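# Place tube rack inside fume hood, close sash

## Task

Move the tube rack onto the fume hood's work surface so that the whole rack sits past the orange tape line. It must stand upright, and each tube must be seated fully down in a hole. Close the sash completely. The task fails if the rack or any tube touches the floor, or if the robot tips over or is left leaning. Anything that stays in place only because the robot holds it does not count. At the end, release everything and move the robot away.

## Robot and tools

ROBOT. TidyBot++: a mobile base 0.54 m long, 0.50 m wide and 0.38 m high on four powered casters. It carries one seven-joint arm with a two-finger gripper. The shoulder sits 0.12 m ahead of the base centre and 0.68 m above the floor. base_camera is fixed to the base. wrist_camera is a fisheye camera that looks along the hand. The arm starts folded with the hand down; folded, it reaches up to 0.08 m past the base front, and the elbow is up to 1.15 m high. A downward-pointing hand reaches at most about 0.94 m above the floor, and only close to the base.

FRAMES. Base frame: origin on the floor below the base centre, x forward, y left, z up. hand_pose is reported in this frame for the point between the finger pads. Its z axis runs out along the fingers, and its y axis is the line the pads close on. Odometry frame: the base frame as it was at scene start. base_odometry counts wheel rotation, so slip reads as travel, and it drifts a few cm and degrees over many moves. Heading is positive to the left, from -3.142 to 3.142. base_tilt is in degrees, positive when leaning forward or right, with a fixed bias of about 1 degree.

execute_actions. Argument "actions": a list holding zero or one action. An empty list just reports state and images. An action may contain:
- "base": exactly one relative move, measured from where the base last reported itself. translate_m: metres, forward positive, -2 to 2. strafe_m: metres sideways, left positive, -2 to 2. rotate_rad: radians, counter-clockwise from above positive, -6.3 to 6.3.
- "joints": absolute targets by name. Angles are in radians: joint_1_rad, joint_3_rad, joint_5_rad and joint_7_rad have no limit, take the shorter way round, and need steps below half a turn to go further. The others are joint_2_rad -2.249 to 2.249, joint_4_rad -2.579 to 2.579, and joint_6_rad -2.099 to 2.099. gripper_pos is unitless, 0 fully open to 1 fully closed; the pad gap is about 85 x (1 - gripper_pos) mm. Done tolerances are ±0.039 for joints 1-4, ±0.056 for joints 5-7 and ±0.03 for the gripper. joint_1_rad positive turns the arm clockwise seen from above, against the sense of rotate_rad. With joint_7_rad at 1.57 and the hand down, the fingers open toward the robot's left and right.
- "speeds": optional caps for this action only. translate_m and strafe_m 0.05 to 0.5 m/s, rotate_rad 0.1 to 1.57 rad/s; the maxima are the defaults.
A base move needing over 8.667 s at its cap is refused. Any action ends after 15 s. An unknown key or an out-of-range value refuses the whole call with no motion. A joint or base left out of an action may keep pushing toward an earlier target. Optional "cameras": a list of base_camera, wrist_camera or all. Omitted, null or all gives both cameras; [] gives none. The "pictures" line lists the image order.

ARM GEOMETRY. Upper arm 0.42 m, forearm 0.31 m, hand 0.31 m to the hand point. With joint_1_rad 0, joint_3_rad 3.14 and joint_5_rad 0, the arm stays in the base's x-z plane. Each segment's tilt from vertical, with forward positive, is: upper = j2, fore = j2 - j4, hand = j2 - j4 - j6. Forward reach from the shoulder is the sum of length x sin(tilt), and height is the sum of length x cos(tilt). Arm joints move at up to 1.39 rad/s, or 1.22 rad/s for joints 5-7. Closed fingertips extend about 20 mm beyond the hand point.

OTHER TOOLS. wait: seconds, 0 to 10; it commands nothing. zoom_image: camera (base_camera or wrist_camera) and region [x0, y0, x1, y1] in pixels from the top-left, at most 504 x 504. Images are 644x364 for base_camera and 644x476 for wrist_camera. read_manual: section "licences" only; it does not move anything. finished_scene: scene number. It ends the scene for good and reports success, so call it only once the result is stable.

RESULT LINES. base_status and joint_status report how the last accepted action ended:
- done: reached, though base done only means the wheels turned, even if the base slipped or was blocked.
- off_target: stopped away from the target, possibly still pushing.
- contact_stop or time_out: the old target is dropped and the part holds where it stopped.
- not_followed, or "joint command not followed" with a cause line: a self-collision check withheld the arm targets, and they may be retried later.
- limit_stop_at_motor_heat: a heat stop; resend the target.
The on_its_own line covers motion that the call did not command. motor_effort gives percent of maximum, positive toward higher joint values, with the peak in brackets; these are noisy and biased. Other warnings: ARM HIT (the arm struck the base or itself), MOTOR HOT (60 °C), OVER-TEMPERATURE FAULT (75 °C, the arm sinks), and torque faults. A torque fault occurs at 104.5 N m for joints 1-4 or 51.3 N m for joints 5-7, with warnings at 56.7 and 29.4. It freezes the arm and gripper for 10 s. If any result reports a stop, the remaining calls in that reply are skipped.

ACCURACY. Friction leaves joints slightly short even when the result says done. To correct this, send each joint its previous command plus (wanted angle - read angle). hand_pose itself may be off by 1-2 cm, so check the images. A held load makes the arm sag. While carrying something, never command the angle currently read, or the arm can sink further.

AVOID. Dropping the rack or tubes, or letting them reach the floor. Slamming into things or pushing hard, since blocked joints and the base keep pushing. Driving while the arm is caught on something above about 0.8 m, because the robot can tip. Sideways force on a raised hand. Driving the arm into objects, which causes torque faults. Holding a load for long, which heats the motors. There is no check that keeps the arm off the base. Loose objects may occasionally get nudged.

SEQUENCE. Find the rack and the hood. Grasp the rack. Lift it carefully and drive to the hood. Set it upright past the tape, with the tubes fully seated. Open the gripper and pull back. Close the sash fully. Move clear, then end the scene. Shorter robot motion time is better.

Each tool is called after "Call:" as name(argument=value, ...) on one line, values as JSON.

## Session

Call:
execute_actions(actions=[])

Scene clock: 0.00 s.
base_odometry: x=+0.000 y=+0.000 heading=+0.000 (m, m, rad; odometry frame)
base_tilt: forward=+1.0 right=+0.2 (deg)
base_status: not commanded
joint_positions: joint_1_rad=-0.036 joint_2_rad=-0.358 joint_3_rad=+3.099 joint_4_rad=-2.544 joint_5_rad=-0.003 joint_6_rad=-0.864 joint_7_rad=+1.590 gripper_pos=+0.000
joint_status: not commanded
motor_effort: joint_1_rad=+0 joint_2_rad=-1 joint_3_rad=+0 joint_4_rad=+18 joint_5_rad=-1 joint_6_rad=+2 joint_7_rad=+0 (%)
hand_pose: x=+0.2558 y=+0.0110 z=+0.5842 quat_wxyz=(+0.005, +0.998, +0.047, +0.046) (m; base frame)
pictures: base_camera, wrist_camera
Images, in order (width x height): base_camera 644x364, wrist_camera 644x476.

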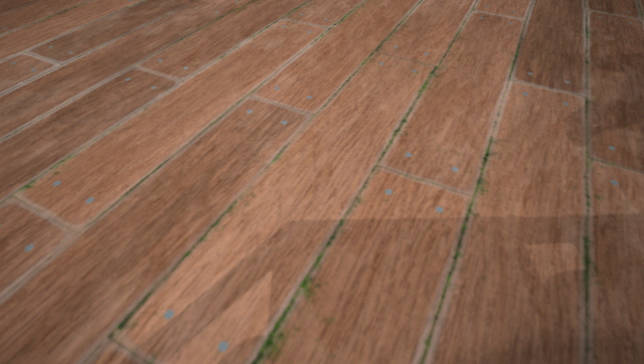

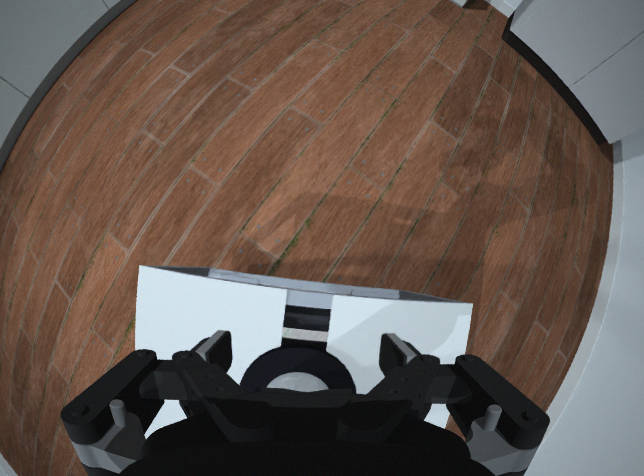

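Call:
execute_actions(actions=[{"joints":{"joint_6_rad":0.2,"joint_1_rad":0}}], cameras=["wrist_camera"])

Call:
execute_actions(actions=[{"base":{"rotate_rad":3.14}}])

Scene clock: 2.03 s.
base_odometry: x=+0.000 y=+0.000 heading=+0.000 (m, m, rad; odometry frame)
base_tilt: forward=+1.0 right=+0.2 (deg)
base_status: not commanded
joint_positions: joint_1_rad=-0.027 joint_2_rad=-0.358 joint_3_rad=+3.099 joint_4_rad=-2.543 joint_5_rad=-0.003 joint_6_rad=+0.184 joint_7_rad=+1.590 gripper_pos=+0.000
joint_status: all done
motor_effort: joint_1_rad=+1(0) joint_2_rad=-6(5) joint_3_rad=+0(0) joint_4_rad=+21(21) joint_5_rad=+0(1) joint_6_rad=+9(8) joint_7_rad=-1(1) (%)
hand_pose: x=+0.5098 y=+0.0288 z=+0.7645 quat_wxyz=(-0.007, +0.841, +0.039, +0.540) (m; base frame)
pictures: wrist_camera
Images, in order (width x height): wrist_camera 644x476.

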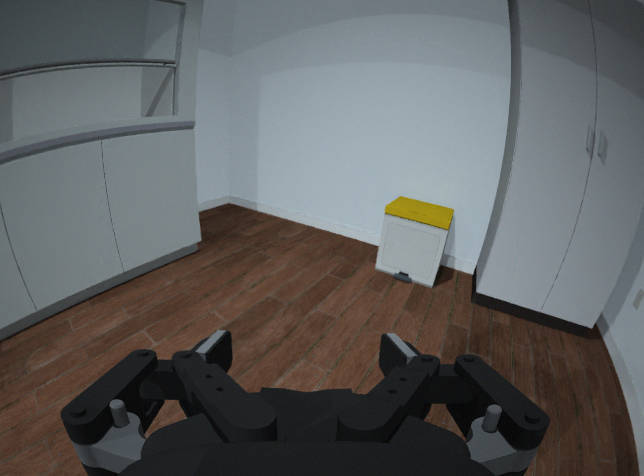

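Scene clock: 5.37 s.
base_odometry: x=+0.000 y=+0.000 heading=+3.139 (m, m, rad; odometry frame)
base_tilt: forward=+1.0 right=+0.2 (deg)
base_status: done
joint_positions: joint_1_rad=-0.024 joint_2_rad=-0.358 joint_3_rad=+3.099 joint_4_rad=-2.543 joint_5_rad=-0.003 joint_6_rad=+0.184 joint_7_rad=+1.590 gripper_pos=+0.000
joint_status: not commanded
motor_effort: joint_1_rad=+0(1) joint_2_rad=-5(6) joint_3_rad=+0(1) joint_4_rad=+21(21) joint_5_rad=+0(1) joint_6_rad=+8(8) joint_7_rad=-1(1) (%)
hand_pose: x=+0.5099 y=+0.0276 z=+0.7645 quat_wxyz=(-0.006, +0.841, +0.038, +0.540) (m; base frame)
pictures: base_camera, wrist_camera
Images, in order (width x height): base_camera 644x364, wrist_camera 644x476.

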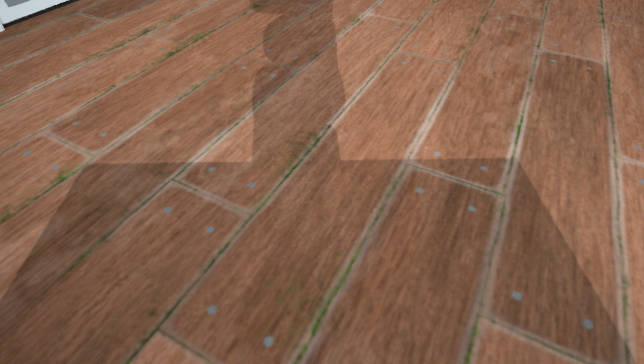

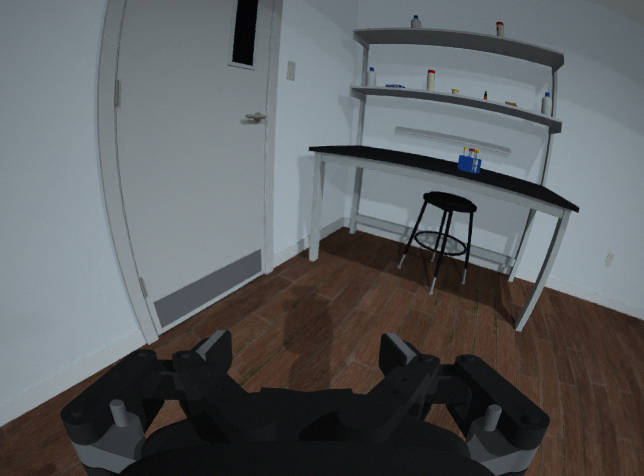

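Call:
execute_actions(actions=[{"base":{"rotate_rad":-0.5},"joints":{"joint_2_rad":0,"joint_4_rad":-1.6,"joint_6_rad":-0.2,"joint_1_rad":0}}])

Scene clock: 8.53 s.
base_odometry: x=+0.000 y=+0.000 heading=+2.642 (m, m, rad; odometry frame)
base_tilt: forward=+1.0 right=+0.2 (deg)
base_status: done
joint_positions: joint_1_rad=-0.019 joint_2_rad=-0.025 joint_3_rad=+3.099 joint_4_rad=-1.615 joint_5_rad=-0.003 joint_6_rad=-0.162 joint_7_rad=+1.590 gripper_pos=+0.000
joint_status: all done
motor_effort: joint_1_rad=+0(1) joint_2_rad=-21(21) joint_3_rad=-1(1) joint_4_rad=+25(24) joint_5_rad=+0(1) joint_6_rad=+9(9) joint_7_rad=-1(0) (%)
hand_pose: x=+0.7273 y=+0.0399 z=+1.0400 quat_wxyz=(-0.014, +0.768, +0.031, +0.640) (m; base frame)
pictures: base_camera, wrist_camera
Images, in order (width x height): base_camera 644x364, wrist_camera 644x476.

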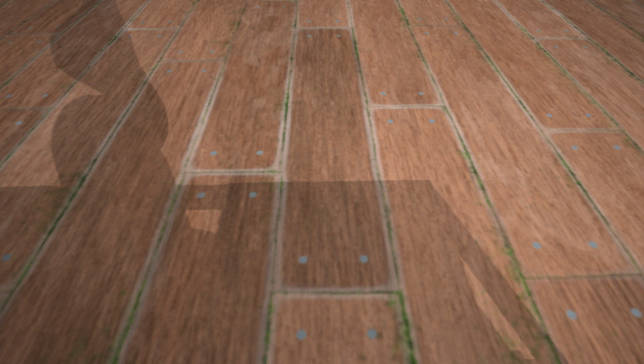

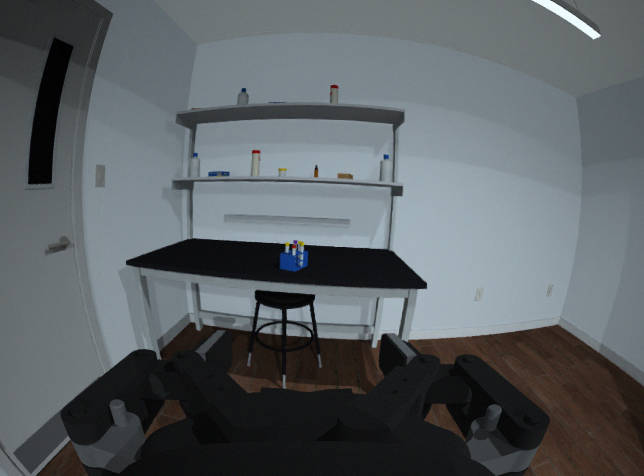

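Call:
execute_actions(actions=[{"base":{"translate_m":0.7},"joints":{"joint_6_rad":-0.7}}])

Scene clock: 11.90 s.
base_odometry: x=-0.614 y=+0.337 heading=+2.641 (m, m, rad; odometry frame)
base_tilt: forward=+1.0 right=+0.2 (deg)
base_status: done
joint_positions: joint_1_rad=-0.019 joint_2_rad=-0.013 joint_3_rad=+3.099 joint_4_rad=-1.607 joint_5_rad=-0.003 joint_6_rad=-0.685 joint_7_rad=+1.590 gripper_pos=+0.000
joint_status: all done
motor_effort: joint_1_rad=-1(2) joint_2_rad=-20(22) joint_3_rad=-1(2) joint_4_rad=+23(26) joint_5_rad=-1(0) joint_6_rad=+7(9) joint_7_rad=-1(1) (%)
hand_pose: x=+0.6623 y=+0.0358 z=+0.8928 quat_wxyz=(-0.010, +0.908, +0.036, +0.418) (m; base frame)
pictures: base_camera, wrist_camera
Images, in order (width x height): base_camera 644x364, wrist_camera 644x476.

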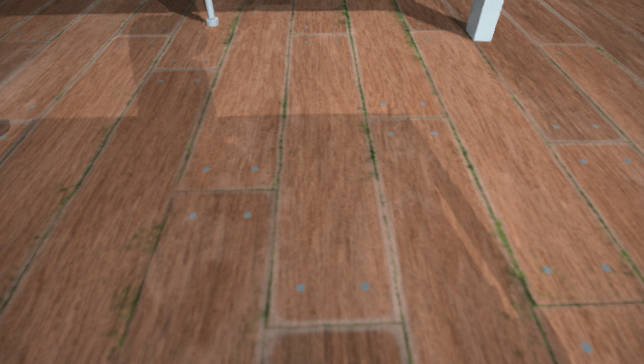

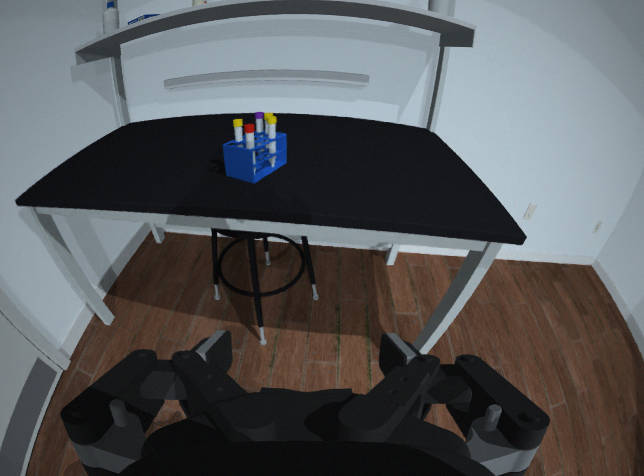

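Call:
execute_actions(actions=[{"base":{"translate_m":0.45},"joints":{"joint_2_rad":0.2,"joint_4_rad":-1.1,"joint_6_rad":-0.9}}])

Scene clock: 15.07 s.
base_odometry: x=-1.008 y=+0.554 heading=+2.640 (m, m, rad; odometry frame)
base_tilt: forward=+1.0 right=+0.2 (deg)
base_status: done
joint_positions: joint_1_rad=-0.019 joint_2_rad=+0.194 joint_3_rad=+3.099 joint_4_rad=-1.117 joint_5_rad=-0.003 joint_6_rad=-0.863 joint_7_rad=+1.590 gripper_pos=+0.000
joint_status: all done
motor_effort: joint_1_rad=+0(1) joint_2_rad=-28(31) joint_3_rad=-1(1) joint_4_rad=+23(25) joint_5_rad=-1(1) joint_6_rad=+7(8) joint_7_rad=-1(1) (%)
hand_pose: x=+0.7587 y=+0.0386 z=+0.9990 quat_wxyz=(-0.015, +0.885, +0.033, +0.465) (m; base frame)
pictures: base_camera, wrist_camera
Images, in order (width x height): base_camera 644x364, wrist_camera 644x476.

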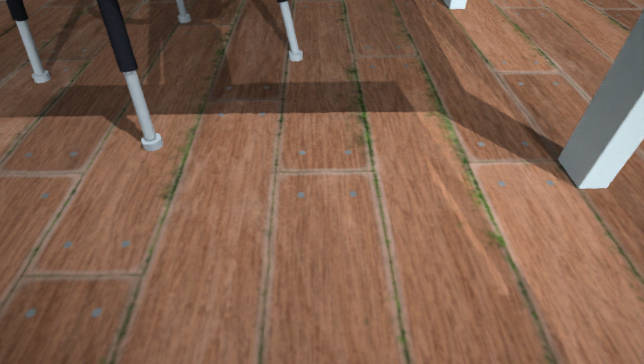

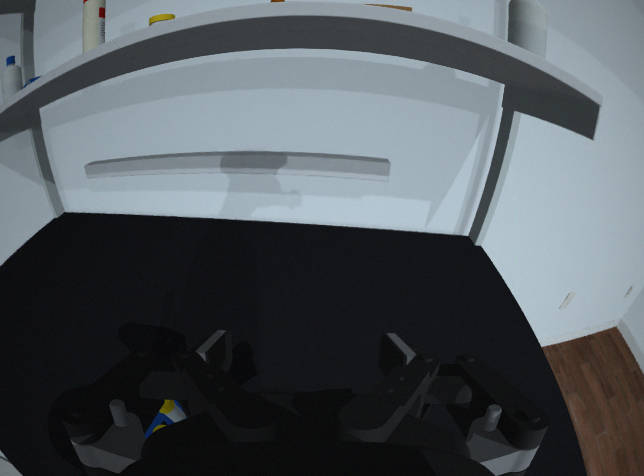

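Call:
execute_actions(actions=[{"base":{"strafe_m":0.17},"joints":{"joint_6_rad":-1.7,"joint_2_rad":0.1,"joint_4_rad":-1.2}}])

Scene clock: 17.37 s.
base_odometry: x=-1.090 y=+0.404 heading=+2.639 (m, m, rad; odometry frame)
base_tilt: forward=+1.0 right=+0.2 (deg)
base_status: done
joint_positions: joint_1_rad=-0.015 joint_2_rad=+0.116 joint_3_rad=+3.098 joint_4_rad=-1.190 joint_5_rad=-0.003 joint_6_rad=-1.685 joint_7_rad=+1.590 gripper_pos=+0.000
joint_status: all done
motor_effort: joint_1_rad=+1(3) joint_2_rad=-21(29) joint_3_rad=-1(3) joint_4_rad=+19(22) joint_5_rad=+0(0) joint_6_rad=+2(7) joint_7_rad=-1(1) (%)
hand_pose: x=+0.5166 y=+0.0246 z=+0.8742 quat_wxyz=(-0.005, +0.996, +0.039, +0.075) (m; base frame)
pictures: base_camera, wrist_camera
Images, in order (width x height): base_camera 644x364, wrist_camera 644x476.

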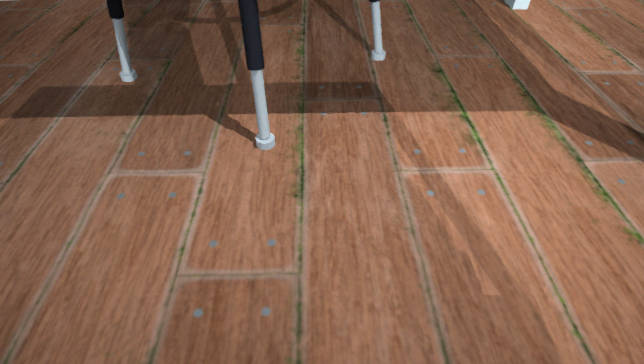

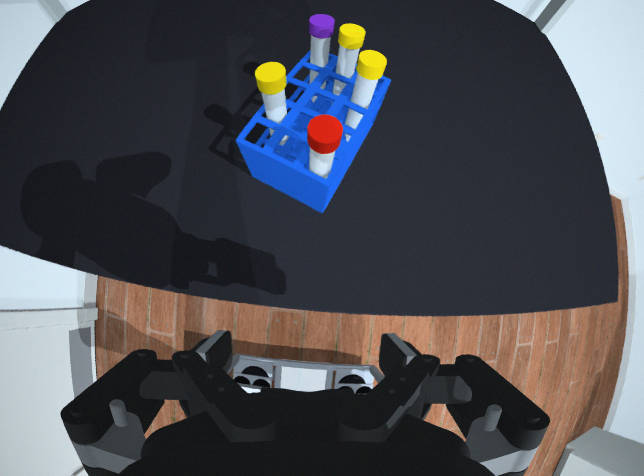

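Call:
execute_actions(actions=[{"base":{"translate_m":0.13},"joints":{"joint_6_rad":-1.83}}], cameras=["wrist_camera"])

Scene clock: 19.57 s.
base_odometry: x=-1.205 y=+0.467 heading=+2.640 (m, m, rad; odometry frame)
base_tilt: forward=+1.0 right=+0.2 (deg)
base_status: done
joint_positions: joint_1_rad=-0.015 joint_2_rad=+0.111 joint_3_rad=+3.098 joint_4_rad=-1.191 joint_5_rad=-0.003 joint_6_rad=-1.809 joint_7_rad=+1.590 gripper_pos=+0.000
joint_status: all done
motor_effort: joint_1_rad=+0(1) joint_2_rad=-21(24) joint_3_rad=-1(1) joint_4_rad=+18(21) joint_5_rad=+0(1) joint_6_rad=+1(2) joint_7_rad=-1(1) (%)
hand_pose: x=+0.4771 y=+0.0223 z=+0.8726 quat_wxyz=(-0.004, +0.999, +0.039, +0.016) (m; base frame)
pictures: wrist_camera
Images, in order (width x height): wrist_camera 644x476.

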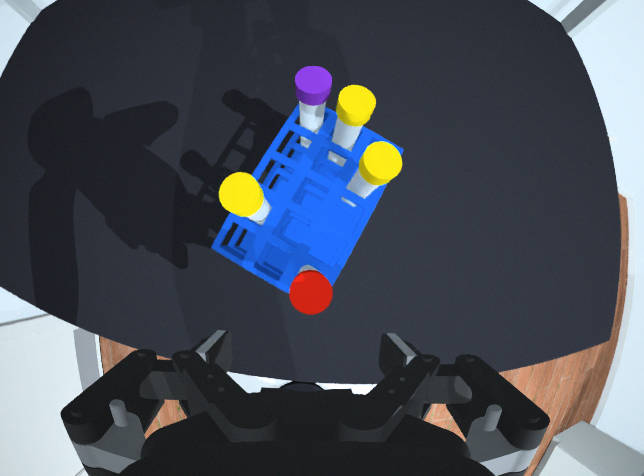

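Call:
execute_actions(actions=[{"base":{"translate_m":-0.35},"joints":{"joint_6_rad":-0.5,"joint_2_rad":-0.3,"joint_4_rad":-2.2}}], cameras=["wrist_camera"])

Call:
zoom_image(camera="wrist_camera", region=[210,120,410,300])

Scene clock: 23.23 s.
base_odometry: x=-0.898 y=+0.298 heading=+2.639 (m, m, rad; odometry frame)
base_tilt: forward=+1.0 right=+0.2 (deg)
base_status: done
joint_positions: joint_1_rad=-0.014 joint_2_rad=-0.275 joint_3_rad=+3.098 joint_4_rad=-2.185 joint_5_rad=-0.003 joint_6_rad=-0.536 joint_7_rad=+1.590 gripper_pos=+0.000
joint_status: all done
motor_effort: joint_1_rad=+0(3) joint_2_rad=-9(24) joint_3_rad=+0(4) joint_4_rad=+21(23) joint_5_rad=+0(2) joint_6_rad=+6(7) joint_7_rad=-1(1) (%)
hand_pose: x=+0.4996 y=+0.0238 z=+0.7430 quat_wxyz=(-0.002, +0.939, +0.036, +0.341) (m; base frame)
pictures: wrist_camera
Images, in order (width x height): wrist_camera 644x476.

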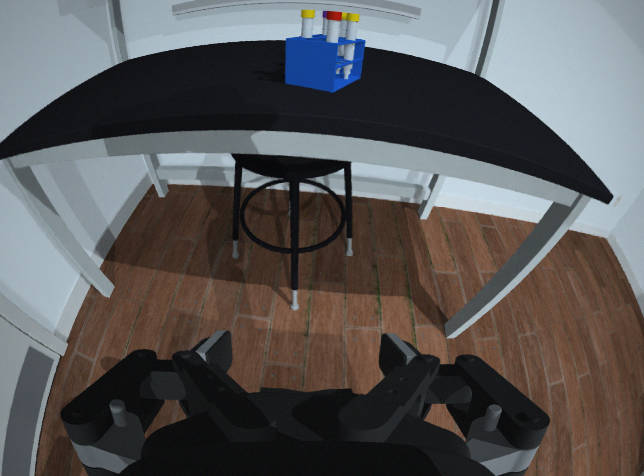

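Region (210, 120, 410, 300) of wrist_camera's 644x476 image, scaled by 2.520; it fills the top 454 rows of this view, and the rest is white.

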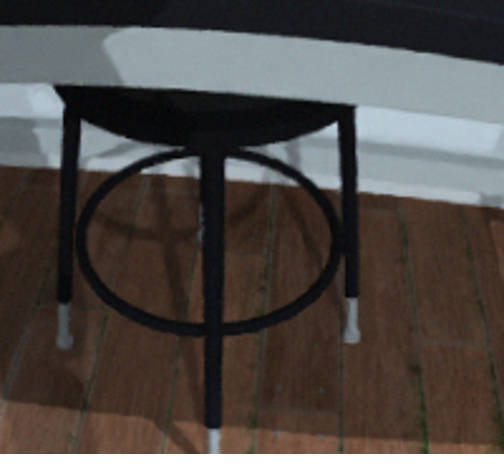

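Call:
zoom_image(camera="wrist_camera", region=[270,0,390,100])

Region (270, 0, 390, 100) of wrist_camera's 644x476 image, scaled by 4.200.

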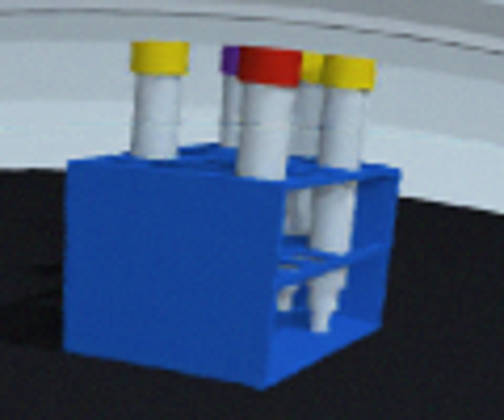

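Call:
execute_actions(actions=[{"base":{"strafe_m":-0.4},"joints":{"joint_2_rad":-0.3,"joint_4_rad":-2.3,"joint_6_rad":0.43,"joint_7_rad":1.57}}], cameras=[])

Call:
execute_actions(actions=[{"base":{"rotate_rad":0.55}}])

Scene clock: 28.50 s.
base_odometry: x=-0.705 y=+0.649 heading=+2.639 (m, m, rad; odometry frame)
base_tilt: forward=+1.0 right=+0.2 (deg)
base_status: done
joint_positions: joint_1_rad=-0.014 joint_2_rad=-0.279 joint_3_rad=+3.099 joint_4_rad=-2.286 joint_5_rad=-0.003 joint_6_rad=+0.411 joint_7_rad=+1.590 gripper_pos=+0.000
joint_status: all done
motor_effort: joint_1_rad=-1(1) joint_2_rad=-10(10) joint_3_rad=+0(1) joint_4_rad=+23(23) joint_5_rad=-1(0) joint_6_rad=+9(9) joint_7_rad=-1(1) (%)
hand_pose: x=+0.5979 y=+0.0306 z=+0.9457 quat_wxyz=(-0.009, +0.715, +0.029, +0.698) (m; base frame)
pictures: none
No camera images: the call's "cameras" was empty. Leave "cameras" out to get every camera's image.

Scene clock: 29.97 s.
base_odometry: x=-0.705 y=+0.649 heading=-3.096 (m, m, rad; odometry frame)
base_tilt: forward=+1.0 right=+0.2 (deg)
base_status: done
joint_positions: joint_1_rad=-0.014 joint_2_rad=-0.279 joint_3_rad=+3.097 joint_4_rad=-2.286 joint_5_rad=-0.003 joint_6_rad=+0.411 joint_7_rad=+1.590 gripper_pos=+0.000
joint_status: not commanded
motor_effort: joint_1_rad=+0(2) joint_2_rad=-9(11) joint_3_rad=+0(2) joint_4_rad=+23(24) joint_5_rad=-1(1) joint_6_rad=+10(10) joint_7_rad=-1(1) (%)
hand_pose: x=+0.5977 y=+0.0315 z=+0.9457 quat_wxyz=(-0.009, +0.715, +0.030, +0.698) (m; base frame)
pictures: base_camera, wrist_camera
Images, in order (width x height): base_camera 644x364, wrist_camera 644x476.

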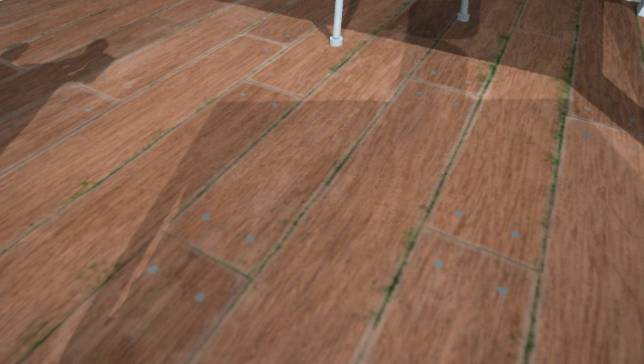

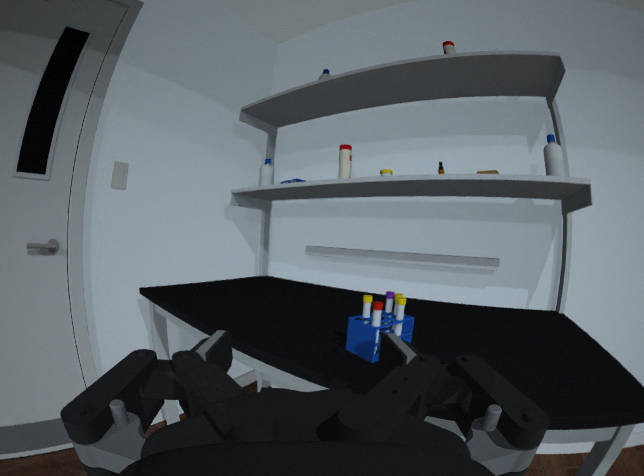

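Call:
execute_actions(actions=[{"base":{"rotate_rad":-0.55}}], cameras=[])

Call:
execute_actions(actions=[{"base":{"strafe_m":0.85}}], cameras=[])

Call:
execute_actions(actions=[{"base":{"rotate_rad":-0.55}}])

Scene clock: 32.47 s.
base_odometry: x=-0.705 y=+0.649 heading=+2.640 (m, m, rad; odometry frame)
base_tilt: forward=+1.0 right=+0.2 (deg)
base_status: done
joint_positions: joint_1_rad=-0.013 joint_2_rad=-0.279 joint_3_rad=+3.099 joint_4_rad=-2.286 joint_5_rad=-0.003 joint_6_rad=+0.411 joint_7_rad=+1.590 gripper_pos=+0.000
joint_status: not commanded
motor_effort: joint_1_rad=+1(1) joint_2_rad=-10(10) joint_3_rad=+0(1) joint_4_rad=+23(23) joint_5_rad=-1(1) joint_6_rad=+9(10) joint_7_rad=-1(1) (%)
hand_pose: x=+0.5978 y=+0.0298 z=+0.9458 quat_wxyz=(-0.008, +0.715, +0.029, +0.698) (m; base frame)
pictures: none
No camera images: the call's "cameras" was empty. Leave "cameras" out to get every camera's image.

Scene clock: 35.53 s.
base_odometry: x=-1.115 y=-0.096 heading=+2.639 (m, m, rad; odometry frame)
base_tilt: forward=+1.0 right=+0.2 (deg)
base_status: done
joint_positions: joint_1_rad=-0.013 joint_2_rad=-0.279 joint_3_rad=+3.099 joint_4_rad=-2.286 joint_5_rad=-0.003 joint_6_rad=+0.411 joint_7_rad=+1.590 gripper_pos=+0.000
joint_status: not commanded
motor_effort: joint_1_rad=+0(2) joint_2_rad=-9(10) joint_3_rad=+0(3) joint_4_rad=+23(24) joint_5_rad=+0(1) joint_6_rad=+9(9) joint_7_rad=-1(1) (%)
hand_pose: x=+0.5978 y=+0.0297 z=+0.9458 quat_wxyz=(-0.008, +0.715, +0.029, +0.698) (m; base frame)
pictures: none
No camera images: the call's "cameras" was empty. Leave "cameras" out to get every camera's image.

Scene clock: 37.03 s.
base_odometry: x=-1.115 y=-0.096 heading=+2.090 (m, m, rad; odometry frame)
base_tilt: forward=+1.0 right=+0.2 (deg)
base_status: done
joint_positions: joint_1_rad=-0.012 joint_2_rad=-0.279 joint_3_rad=+3.101 joint_4_rad=-2.286 joint_5_rad=-0.003 joint_6_rad=+0.411 joint_7_rad=+1.590 gripper_pos=+0.000
joint_status: not commanded
motor_effort: joint_1_rad=+1(2) joint_2_rad=-10(10) joint_3_rad=+0(2) joint_4_rad=+23(24) joint_5_rad=-1(2) joint_6_rad=+8(9) joint_7_rad=-1(1) (%)
hand_pose: x=+0.5979 y=+0.0285 z=+0.9458 quat_wxyz=(-0.008, +0.715, +0.028, +0.698) (m; base frame)
pictures: base_camera, wrist_camera
Images, in order (width x height): base_camera 644x364, wrist_camera 644x476.

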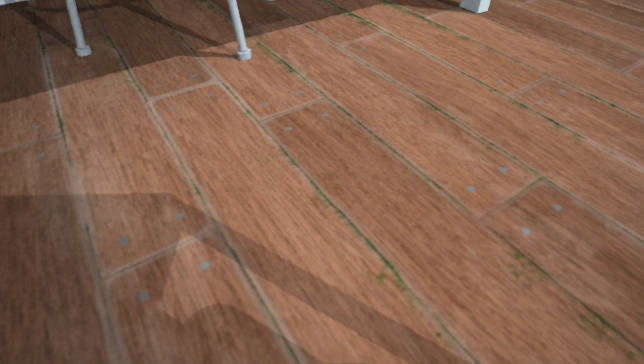

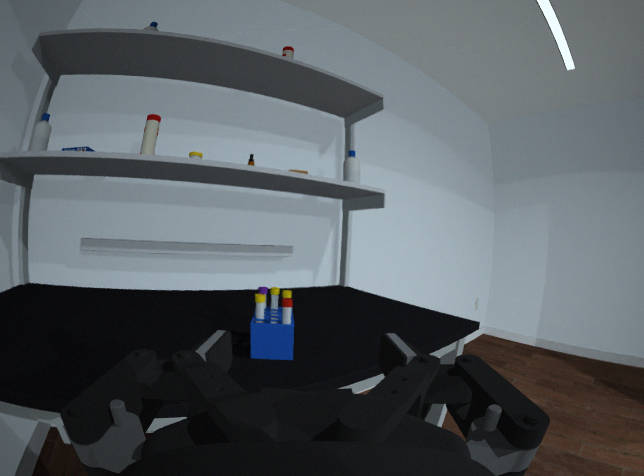

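Call:
execute_actions(actions=[{"base":{"strafe_m":0.055},"joints":{"joint_2_rad":0.29,"joint_4_rad":-1.97,"joint_6_rad":0.55}}])

Scene clock: 40.50 s.
base_odometry: x=-1.163 y=-0.123 heading=+2.089 (m, m, rad; odometry frame)
base_tilt: forward=+1.0 right=+0.3 (deg)
base_status: done
joint_positions: joint_1_rad=-0.012 joint_2_rad=+0.277 joint_3_rad=+3.100 joint_4_rad=-1.989 joint_5_rad=-0.003 joint_6_rad=+0.513 joint_7_rad=+1.590 gripper_pos=+0.000
joint_status: all done
motor_effort: joint_1_rad=-1(1) joint_2_rad=-28(29) joint_3_rad=-1(2) joint_4_rad=+21(23) joint_5_rad=+0(0) joint_6_rad=+10(10) joint_7_rad=-1(1) (%)
hand_pose: x=+0.7803 y=+0.0333 z=+0.8294 quat_wxyz=(-0.015, +0.768, +0.022, +0.640) (m; base frame)
pictures: base_camera, wrist_camera
Images, in order (width x height): base_camera 644x364, wrist_camera 644x476.

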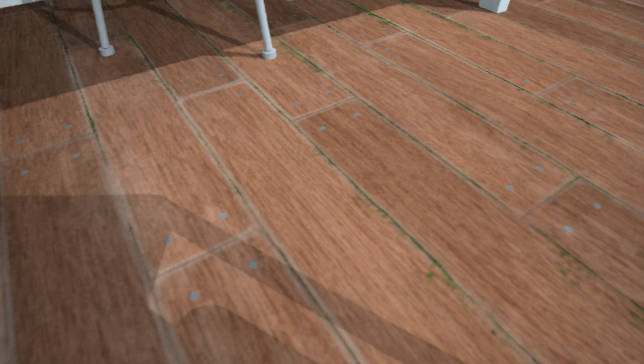

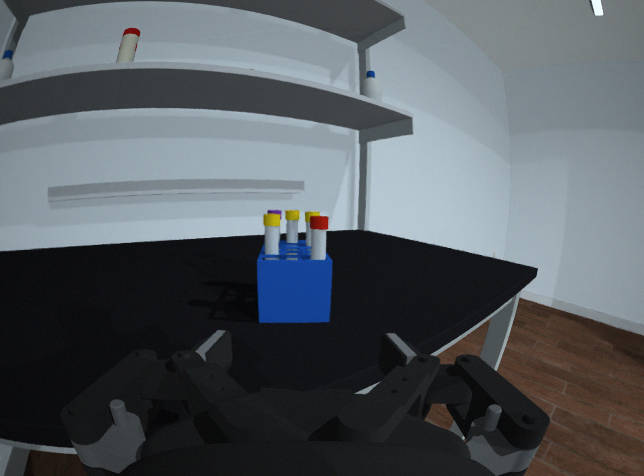

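Call:
execute_actions(actions=[{"base":{"translate_m":0.1},"joints":{"joint_1_rad":-0.03,"joint_6_rad":0.55}}], cameras=["wrist_camera"])

Scene clock: 42.80 s.
base_odometry: x=-1.213 y=-0.036 heading=+2.089 (m, m, rad; odometry frame)
base_tilt: forward=+1.0 right=+0.3 (deg)
base_status: done
joint_positions: joint_1_rad=-0.018 joint_2_rad=+0.281 joint_3_rad=+3.100 joint_4_rad=-1.982 joint_5_rad=-0.003 joint_6_rad=+0.515 joint_7_rad=+1.590 gripper_pos=+0.000
joint_status: all done
motor_effort: joint_1_rad=+1(1) joint_2_rad=-27(31) joint_3_rad=-1(3) joint_4_rad=+20(22) joint_5_rad=-1(0) joint_6_rad=+9(10) joint_7_rad=-1(1) (%)
hand_pose: x=+0.7826 y=+0.0375 z=+0.8307 quat_wxyz=(-0.017, +0.766, +0.024, +0.642) (m; base frame)
pictures: wrist_camera
Images, in order (width x height): wrist_camera 644x476.

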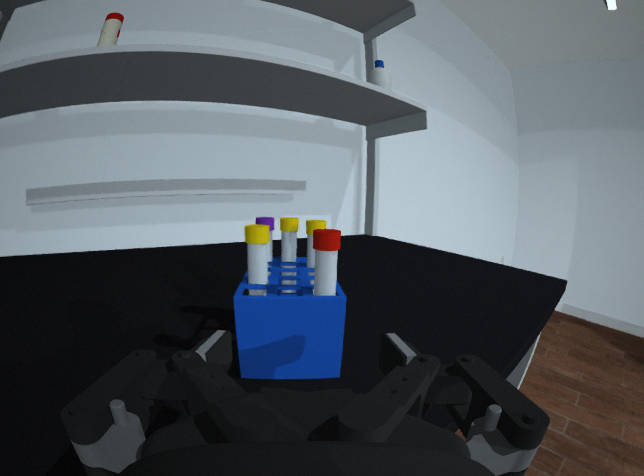

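Call:
execute_actions(actions=[{"base":{"strafe_m":0.012}}], cameras=[])

Call:
execute_actions(actions=[{"base":{"translate_m":0.045},"speeds":{"translate_m":0.05}}], cameras=["wrist_camera"])

Scene clock: 44.27 s.
base_odometry: x=-1.223 y=-0.042 heading=+2.089 (m, m, rad; odometry frame)
base_tilt: forward=+1.0 right=+0.2 (deg)
base_status: done
joint_positions: joint_1_rad=-0.020 joint_2_rad=+0.281 joint_3_rad=+3.100 joint_4_rad=-1.982 joint_5_rad=-0.003 joint_6_rad=+0.515 joint_7_rad=+1.590 gripper_pos=+0.000
joint_status: not commanded
motor_effort: joint_1_rad=+1(3) joint_2_rad=-27(31) joint_3_rad=-1(4) joint_4_rad=+20(21) joint_5_rad=-1(0) joint_6_rad=+9(9) joint_7_rad=-1(1) (%)
hand_pose: x=+0.7825 y=+0.0390 z=+0.8308 quat_wxyz=(-0.018, +0.766, +0.025, +0.642) (m; base frame)
pictures: none
No camera images: the call's "cameras" was empty. Leave "cameras" out to get every camera's image.

Scene clock: 45.63 s.
base_odometry: x=-1.246 y=-0.003 heading=+2.090 (m, m, rad; odometry frame)
base_tilt: forward=+1.0 right=+0.2 (deg)
base_status: done
joint_positions: joint_1_rad=-0.020 joint_2_rad=+0.281 joint_3_rad=+3.100 joint_4_rad=-1.982 joint_5_rad=-0.003 joint_6_rad=+0.516 joint_7_rad=+1.590 gripper_pos=+0.000
joint_status: not commanded
motor_effort: joint_1_rad=+0(3) joint_2_rad=-28(31) joint_3_rad=-1(4) joint_4_rad=+21(22) joint_5_rad=-1(1) joint_6_rad=+9(10) joint_7_rad=-1(1) (%)
hand_pose: x=+0.7827 y=+0.0390 z=+0.8312 quat_wxyz=(-0.018, +0.766, +0.025, +0.642) (m; base frame)
pictures: wrist_camera
Images, in order (width x height): wrist_camera 644x476.

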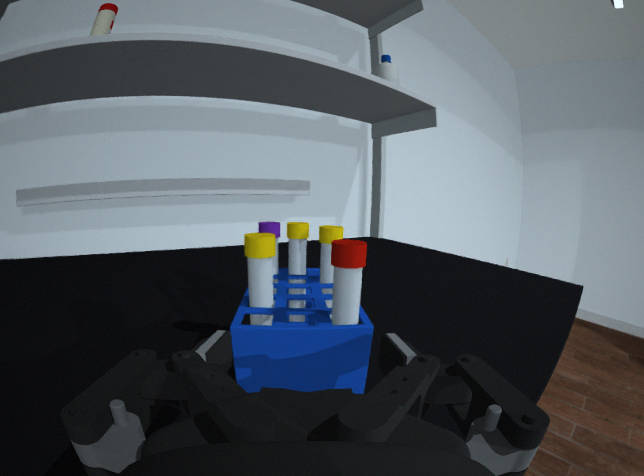

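Call:
execute_actions(actions=[{"base":{"translate_m":0.05},"speeds":{"translate_m":0.05}}], cameras=["wrist_camera"])

Call:
execute_actions(actions=[{"joints":{"gripper_pos":1}}], cameras=["wrist_camera"])

Scene clock: 48.00 s.
base_odometry: x=-1.271 y=+0.040 heading=+2.090 (m, m, rad; odometry frame)
base_tilt: forward=+1.0 right=+0.3 (deg)
base_status: done
joint_positions: joint_1_rad=-0.020 joint_2_rad=+0.281 joint_3_rad=+3.100 joint_4_rad=-1.981 joint_5_rad=-0.003 joint_6_rad=+0.516 joint_7_rad=+1.590 gripper_pos=+0.000
joint_status: not commanded
motor_effort: joint_1_rad=+0(2) joint_2_rad=-27(30) joint_3_rad=-1(2) joint_4_rad=+20(22) joint_5_rad=+0(1) joint_6_rad=+9(9) joint_7_rad=-1(1) (%)
hand_pose: x=+0.7828 y=+0.0390 z=+0.8313 quat_wxyz=(-0.018, +0.766, +0.025, +0.642) (m; base frame)
pictures: wrist_camera
Images, in order (width x height): wrist_camera 644x476.

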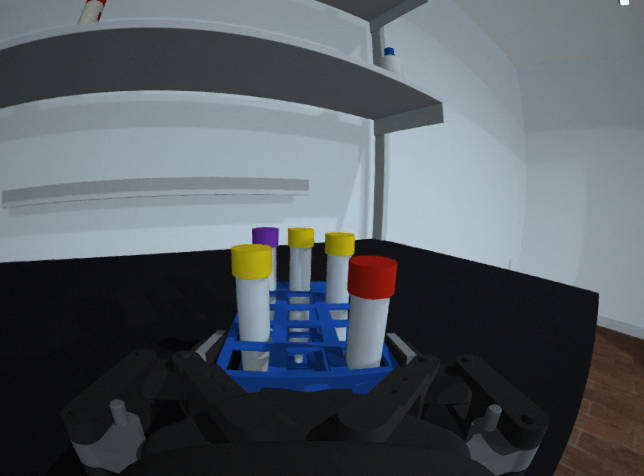

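Scene clock: 49.10 s.
base_odometry: x=-1.271 y=+0.040 heading=+2.090 (m, m, rad; odometry frame)
base_tilt: forward=+1.0 right=+0.2 (deg)
base_status: not commanded
joint_positions: joint_1_rad=-0.020 joint_2_rad=+0.281 joint_3_rad=+3.100 joint_4_rad=-1.981 joint_5_rad=-0.003 joint_6_rad=+0.517 joint_7_rad=+1.590 gripper_pos=+0.057
joint_status: gripper_pos off_target (ended at +0.057, target +1.000)
motor_effort: joint_1_rad=+0(0) joint_2_rad=-28(27) joint_3_rad=-1(1) joint_4_rad=+20(21) joint_5_rad=-1(1) joint_6_rad=+9(9) joint_7_rad=-1(1) (%)
hand_pose: x=+0.7829 y=+0.0390 z=+0.8317 quat_wxyz=(-0.018, +0.766, +0.025, +0.643) (m; base frame)
pictures: wrist_camera
Images, in order (width x height): wrist_camera 644x476.

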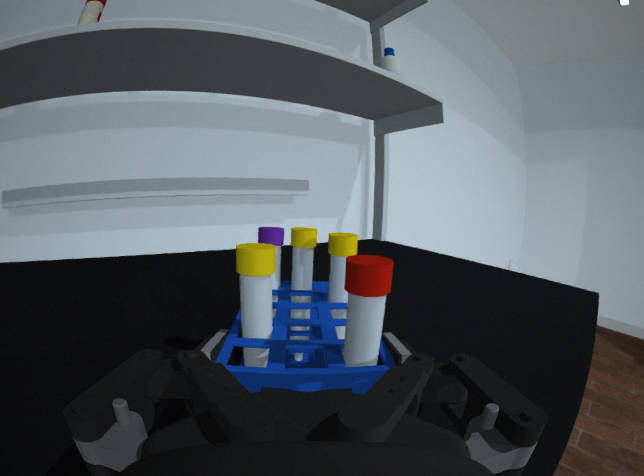

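Call:
execute_actions(actions=[{"joints":{"joint_2_rad":0.2,"joint_4_rad":-1.9,"joint_6_rad":0.5}}], cameras=[])

Call:
execute_actions(actions=[{"base":{"translate_m":-0.6},"speeds":{"translate_m":0.25}}], cameras=[])

Call:
execute_actions(actions=[{"base":{"rotate_rad":-1.4},"speeds":{"rotate_rad":0.5}}])

Scene clock: 51.37 s.
base_odometry: x=-1.271 y=+0.040 heading=+2.090 (m, m, rad; odometry frame)
base_tilt: forward=+1.0 right=+0.3 (deg)
base_status: not commanded
joint_positions: joint_1_rad=-0.020 joint_2_rad=+0.219 joint_3_rad=+3.100 joint_4_rad=-1.916 joint_5_rad=-0.003 joint_6_rad=+0.517 joint_7_rad=+1.590 gripper_pos=+0.057
joint_status: all done
motor_effort: joint_1_rad=+1(1) joint_2_rad=-28(32) joint_3_rad=-1(1) joint_4_rad=+23(24) joint_5_rad=-1(1) joint_6_rad=+10(10) joint_7_rad=-1(1) (%)
hand_pose: x=+0.7852 y=+0.0392 z=+0.9104 quat_wxyz=(-0.018, +0.723, +0.024, +0.690) (m; base frame)
pictures: none
No camera images: the call's "cameras" was empty. Leave "cameras" out to get every camera's image.

Scene clock: 57.20 s.
base_odometry: x=-1.028 y=-0.384 heading=+2.114 (m, m, rad; odometry frame)
base_tilt: forward=+1.0 right=+0.2 (deg)
base_status: translate_m time_out (by the wheels' count: -0.489 of -0.600)
joint_positions: joint_1_rad=-0.024 joint_2_rad=+0.205 joint_3_rad=+3.099 joint_4_rad=-1.912 joint_5_rad=-0.003 joint_6_rad=+0.514 joint_7_rad=+1.590 gripper_pos=+0.057
joint_status: not commanded
motor_effort: joint_1_rad=-1(14) joint_2_rad=-30(45) joint_3_rad=-3(9) joint_4_rad=+24(30) joint_5_rad=+0(2) joint_6_rad=+10(12) joint_7_rad=-1(1) (%)
hand_pose: x=+0.7825 y=+0.0428 z=+0.9202 quat_wxyz=(-0.020, +0.718, +0.026, +0.695) (m; base frame)
pictures: none
No camera images: the call's "cameras" was empty. Leave "cameras" out to get every camera's image.

not run: a stop came earlier in this reply.

Backed into the wall.

Call:
execute_actions(actions=[{"base":{"strafe_m":-0.5},"speeds":{"strafe_m":0.25}}], cameras=[])

Call:
execute_actions(actions=[{"base":{"rotate_rad":-1.3},"speeds":{"rotate_rad":0.5}}])

Scene clock: 60.77 s.
base_odometry: x=-0.600 y=-0.126 heading=+2.113 (m, m, rad; odometry frame)
base_tilt: forward=+1.0 right=+0.3 (deg)
base_status: done
joint_positions: joint_1_rad=-0.024 joint_2_rad=+0.205 joint_3_rad=+3.099 joint_4_rad=-1.912 joint_5_rad=-0.003 joint_6_rad=+0.514 joint_7_rad=+1.590 gripper_pos=+0.057
joint_status: not commanded
motor_effort: joint_1_rad=+0(4) joint_2_rad=-28(28) joint_3_rad=-1(2) joint_4_rad=+23(24) joint_5_rad=+0(1) joint_6_rad=+10(10) joint_7_rad=-1(1) (%)
hand_pose: x=+0.7825 y=+0.0430 z=+0.9202 quat_wxyz=(-0.020, +0.718, +0.026, +0.695) (m; base frame)
pictures: none
No camera images: the call's "cameras" was empty. Leave "cameras" out to get every camera's image.

Scene clock: 64.00 s.
base_odometry: x=-0.600 y=-0.126 heading=+0.814 (m, m, rad; odometry frame)
base_tilt: forward=+1.0 right=+0.2 (deg)
base_status: done
joint_positions: joint_1_rad=-0.026 joint_2_rad=+0.205 joint_3_rad=+3.101 joint_4_rad=-1.912 joint_5_rad=-0.003 joint_6_rad=+0.514 joint_7_rad=+1.590 gripper_pos=+0.057
joint_status: not commanded
motor_effort: joint_1_rad=+0(4) joint_2_rad=-28(31) joint_3_rad=-1(4) joint_4_rad=+23(26) joint_5_rad=+0(2) joint_6_rad=+10(12) joint_7_rad=-1(1) (%)
hand_pose: x=+0.7826 y=+0.0428 z=+0.9202 quat_wxyz=(-0.020, +0.718, +0.026, +0.695) (m; base frame)
pictures: base_camera, wrist_camera
Images, in order (width x height): base_camera 644x364, wrist_camera 644x476.

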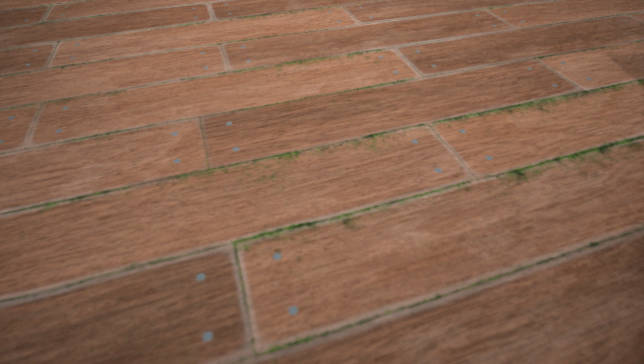

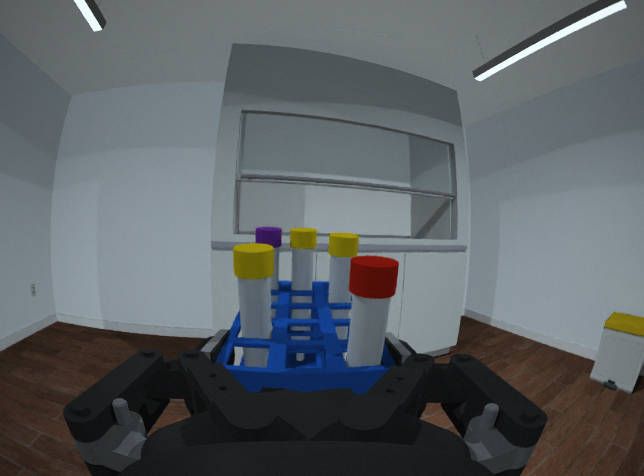

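Call:
execute_actions(actions=[{"base":{"rotate_rad":0.26},"speeds":{"rotate_rad":0.5},"joints":{"joint_2_rad":0.1,"joint_4_rad":-1.75,"joint_6_rad":0.3}}], cameras=[])

Call:
execute_actions(actions=[{"base":{"strafe_m":-0.7},"speeds":{"strafe_m":0.25}}], cameras=[])

Call:
execute_actions(actions=[{"base":{"translate_m":0.6},"speeds":{"translate_m":0.25}}])

Scene clock: 66.60 s.
base_odometry: x=-0.600 y=-0.126 heading=+1.072 (m, m, rad; odometry frame)
base_tilt: forward=+1.0 right=+0.2 (deg)
base_status: done
joint_positions: joint_1_rad=-0.027 joint_2_rad=+0.118 joint_3_rad=+3.098 joint_4_rad=-1.765 joint_5_rad=-0.003 joint_6_rad=+0.330 joint_7_rad=+1.590 gripper_pos=+0.057
joint_status: all done
motor_effort: joint_1_rad=+0(4) joint_2_rad=-27(31) joint_3_rad=-1(4) joint_4_rad=+25(26) joint_5_rad=-1(1) joint_6_rad=+10(11) joint_7_rad=-1(1) (%)
hand_pose: x=+0.7766 y=+0.0460 z=+1.0087 quat_wxyz=(-0.021, +0.700, +0.028, +0.713) (m; base frame)
pictures: none
No camera images: the call's "cameras" was empty. Leave "cameras" out to get every camera's image.

Scene clock: 70.27 s.
base_odometry: x=+0.014 y=-0.462 heading=+1.071 (m, m, rad; odometry frame)
base_tilt: forward=+1.0 right=+0.2 (deg)
base_status: done
joint_positions: joint_1_rad=-0.027 joint_2_rad=+0.118 joint_3_rad=+3.097 joint_4_rad=-1.765 joint_5_rad=-0.003 joint_6_rad=+0.329 joint_7_rad=+1.590 gripper_pos=+0.057
joint_status: not commanded
motor_effort: joint_1_rad=-1(2) joint_2_rad=-26(29) joint_3_rad=-2(3) joint_4_rad=+25(26) joint_5_rad=+0(1) joint_6_rad=+10(10) joint_7_rad=-1(1) (%)
hand_pose: x=+0.7766 y=+0.0461 z=+1.0084 quat_wxyz=(-0.021, +0.701, +0.029, +0.713) (m; base frame)
pictures: none
No camera images: the call's "cameras" was empty. Leave "cameras" out to get every camera's image.

Scene clock: 73.53 s.
base_odometry: x=+0.303 y=+0.065 heading=+1.070 (m, m, rad; odometry frame)
base_tilt: forward=+1.0 right=+0.2 (deg)
base_status: done
joint_positions: joint_1_rad=-0.027 joint_2_rad=+0.117 joint_3_rad=+3.097 joint_4_rad=-1.765 joint_5_rad=-0.003 joint_6_rad=+0.327 joint_7_rad=+1.590 gripper_pos=+0.057
joint_status: not commanded
motor_effort: joint_1_rad=+0(2) joint_2_rad=-27(29) joint_3_rad=-1(3) joint_4_rad=+25(27) joint_5_rad=-1(1) joint_6_rad=+10(11) joint_7_rad=-1(1) (%)
hand_pose: x=+0.7763 y=+0.0461 z=+1.0085 quat_wxyz=(-0.021, +0.701, +0.029, +0.712) (m; base frame)
pictures: base_camera, wrist_camera
Images, in order (width x height): base_camera 644x364, wrist_camera 644x476.

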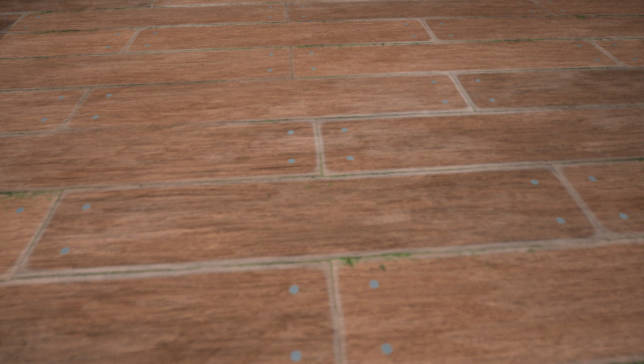

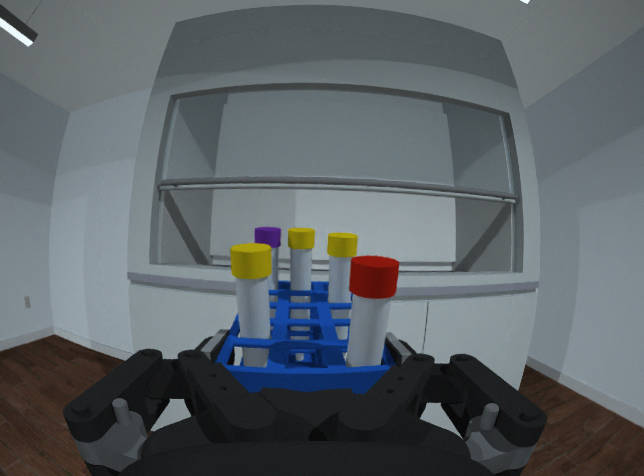

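Call:
execute_actions(actions=[{"base":{"translate_m":0.4},"speeds":{"translate_m":0.25},"joints":{"joint_2_rad":0.03,"joint_4_rad":-1.7,"joint_6_rad":0.18}}])

Scene clock: 77.20 s.
base_odometry: x=+0.495 y=+0.416 heading=+1.070 (m, m, rad; odometry frame)
base_tilt: forward=+1.0 right=+0.2 (deg)
base_status: done
joint_positions: joint_1_rad=-0.027 joint_2_rad=+0.044 joint_3_rad=+3.097 joint_4_rad=-1.719 joint_5_rad=-0.003 joint_6_rad=+0.207 joint_7_rad=+1.590 gripper_pos=+0.057
joint_status: all done
motor_effort: joint_1_rad=+1(2) joint_2_rad=-25(27) joint_3_rad=-1(3) joint_4_rad=+26(27) joint_5_rad=-1(0) joint_6_rad=+11(10) joint_7_rad=-1(0) (%)
hand_pose: x=+0.7551 y=+0.0458 z=+1.0468 quat_wxyz=(-0.020, +0.701, +0.030, +0.712) (m; base frame)
pictures: base_camera, wrist_camera
Images, in order (width x height): base_camera 644x364, wrist_camera 644x476.

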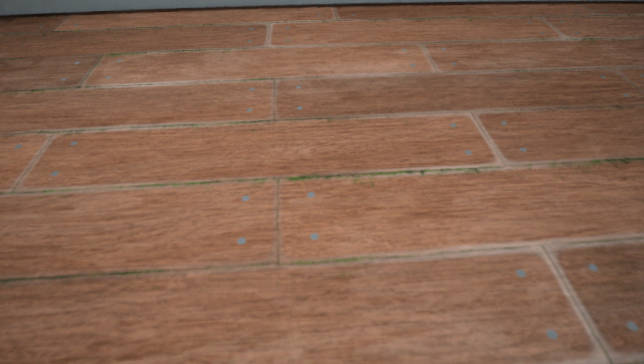

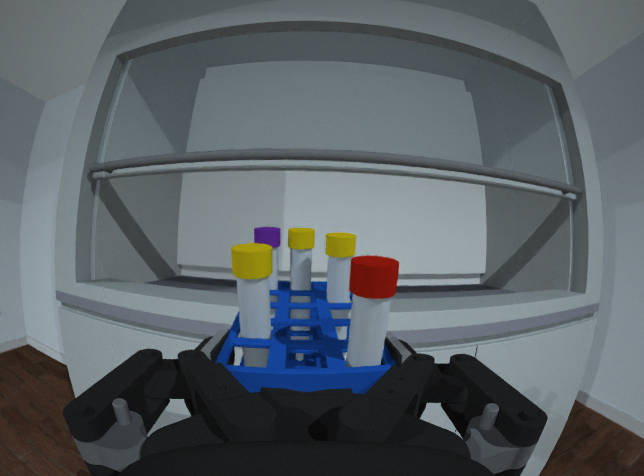

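Call:
execute_actions(actions=[{"base":{"translate_m":0.3},"speeds":{"translate_m":0.15},"joints":{"joint_2_rad":0.0,"joint_4_rad":-1.58,"joint_6_rad":0.03}}])

Scene clock: 80.53 s.
base_odometry: x=+0.640 y=+0.679 heading=+1.070 (m, m, rad; odometry frame)
base_tilt: forward=+1.0 right=+0.2 (deg)
base_status: done
joint_positions: joint_1_rad=-0.027 joint_2_rad=+0.026 joint_3_rad=+3.097 joint_4_rad=-1.599 joint_5_rad=-0.003 joint_6_rad=+0.058 joint_7_rad=+1.590 gripper_pos=+0.057
joint_status: all done
motor_effort: joint_1_rad=+1(2) joint_2_rad=-23(28) joint_3_rad=-1(3) joint_4_rad=+26(28) joint_5_rad=-1(1) joint_6_rad=+10(10) joint_7_rad=-1(0) (%)
hand_pose: x=+0.7530 y=+0.0461 z=+1.0863 quat_wxyz=(-0.020, +0.705, +0.030, +0.708) (m; base frame)
pictures: base_camera, wrist_camera
Images, in order (width x height): base_camera 644x364, wrist_camera 644x476.

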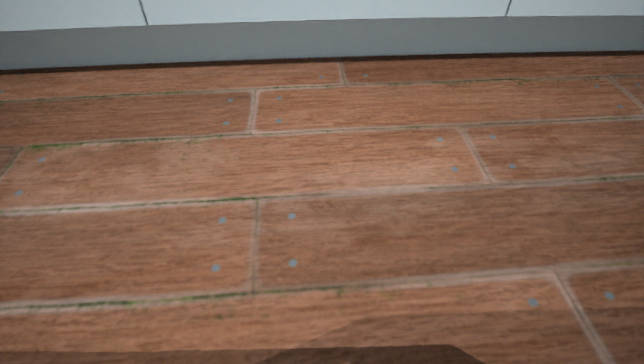

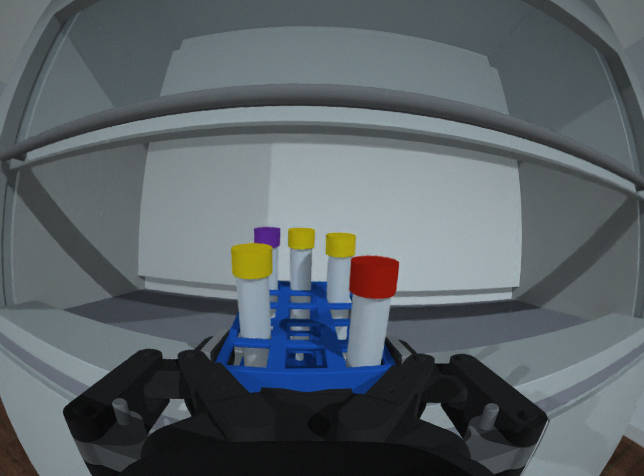

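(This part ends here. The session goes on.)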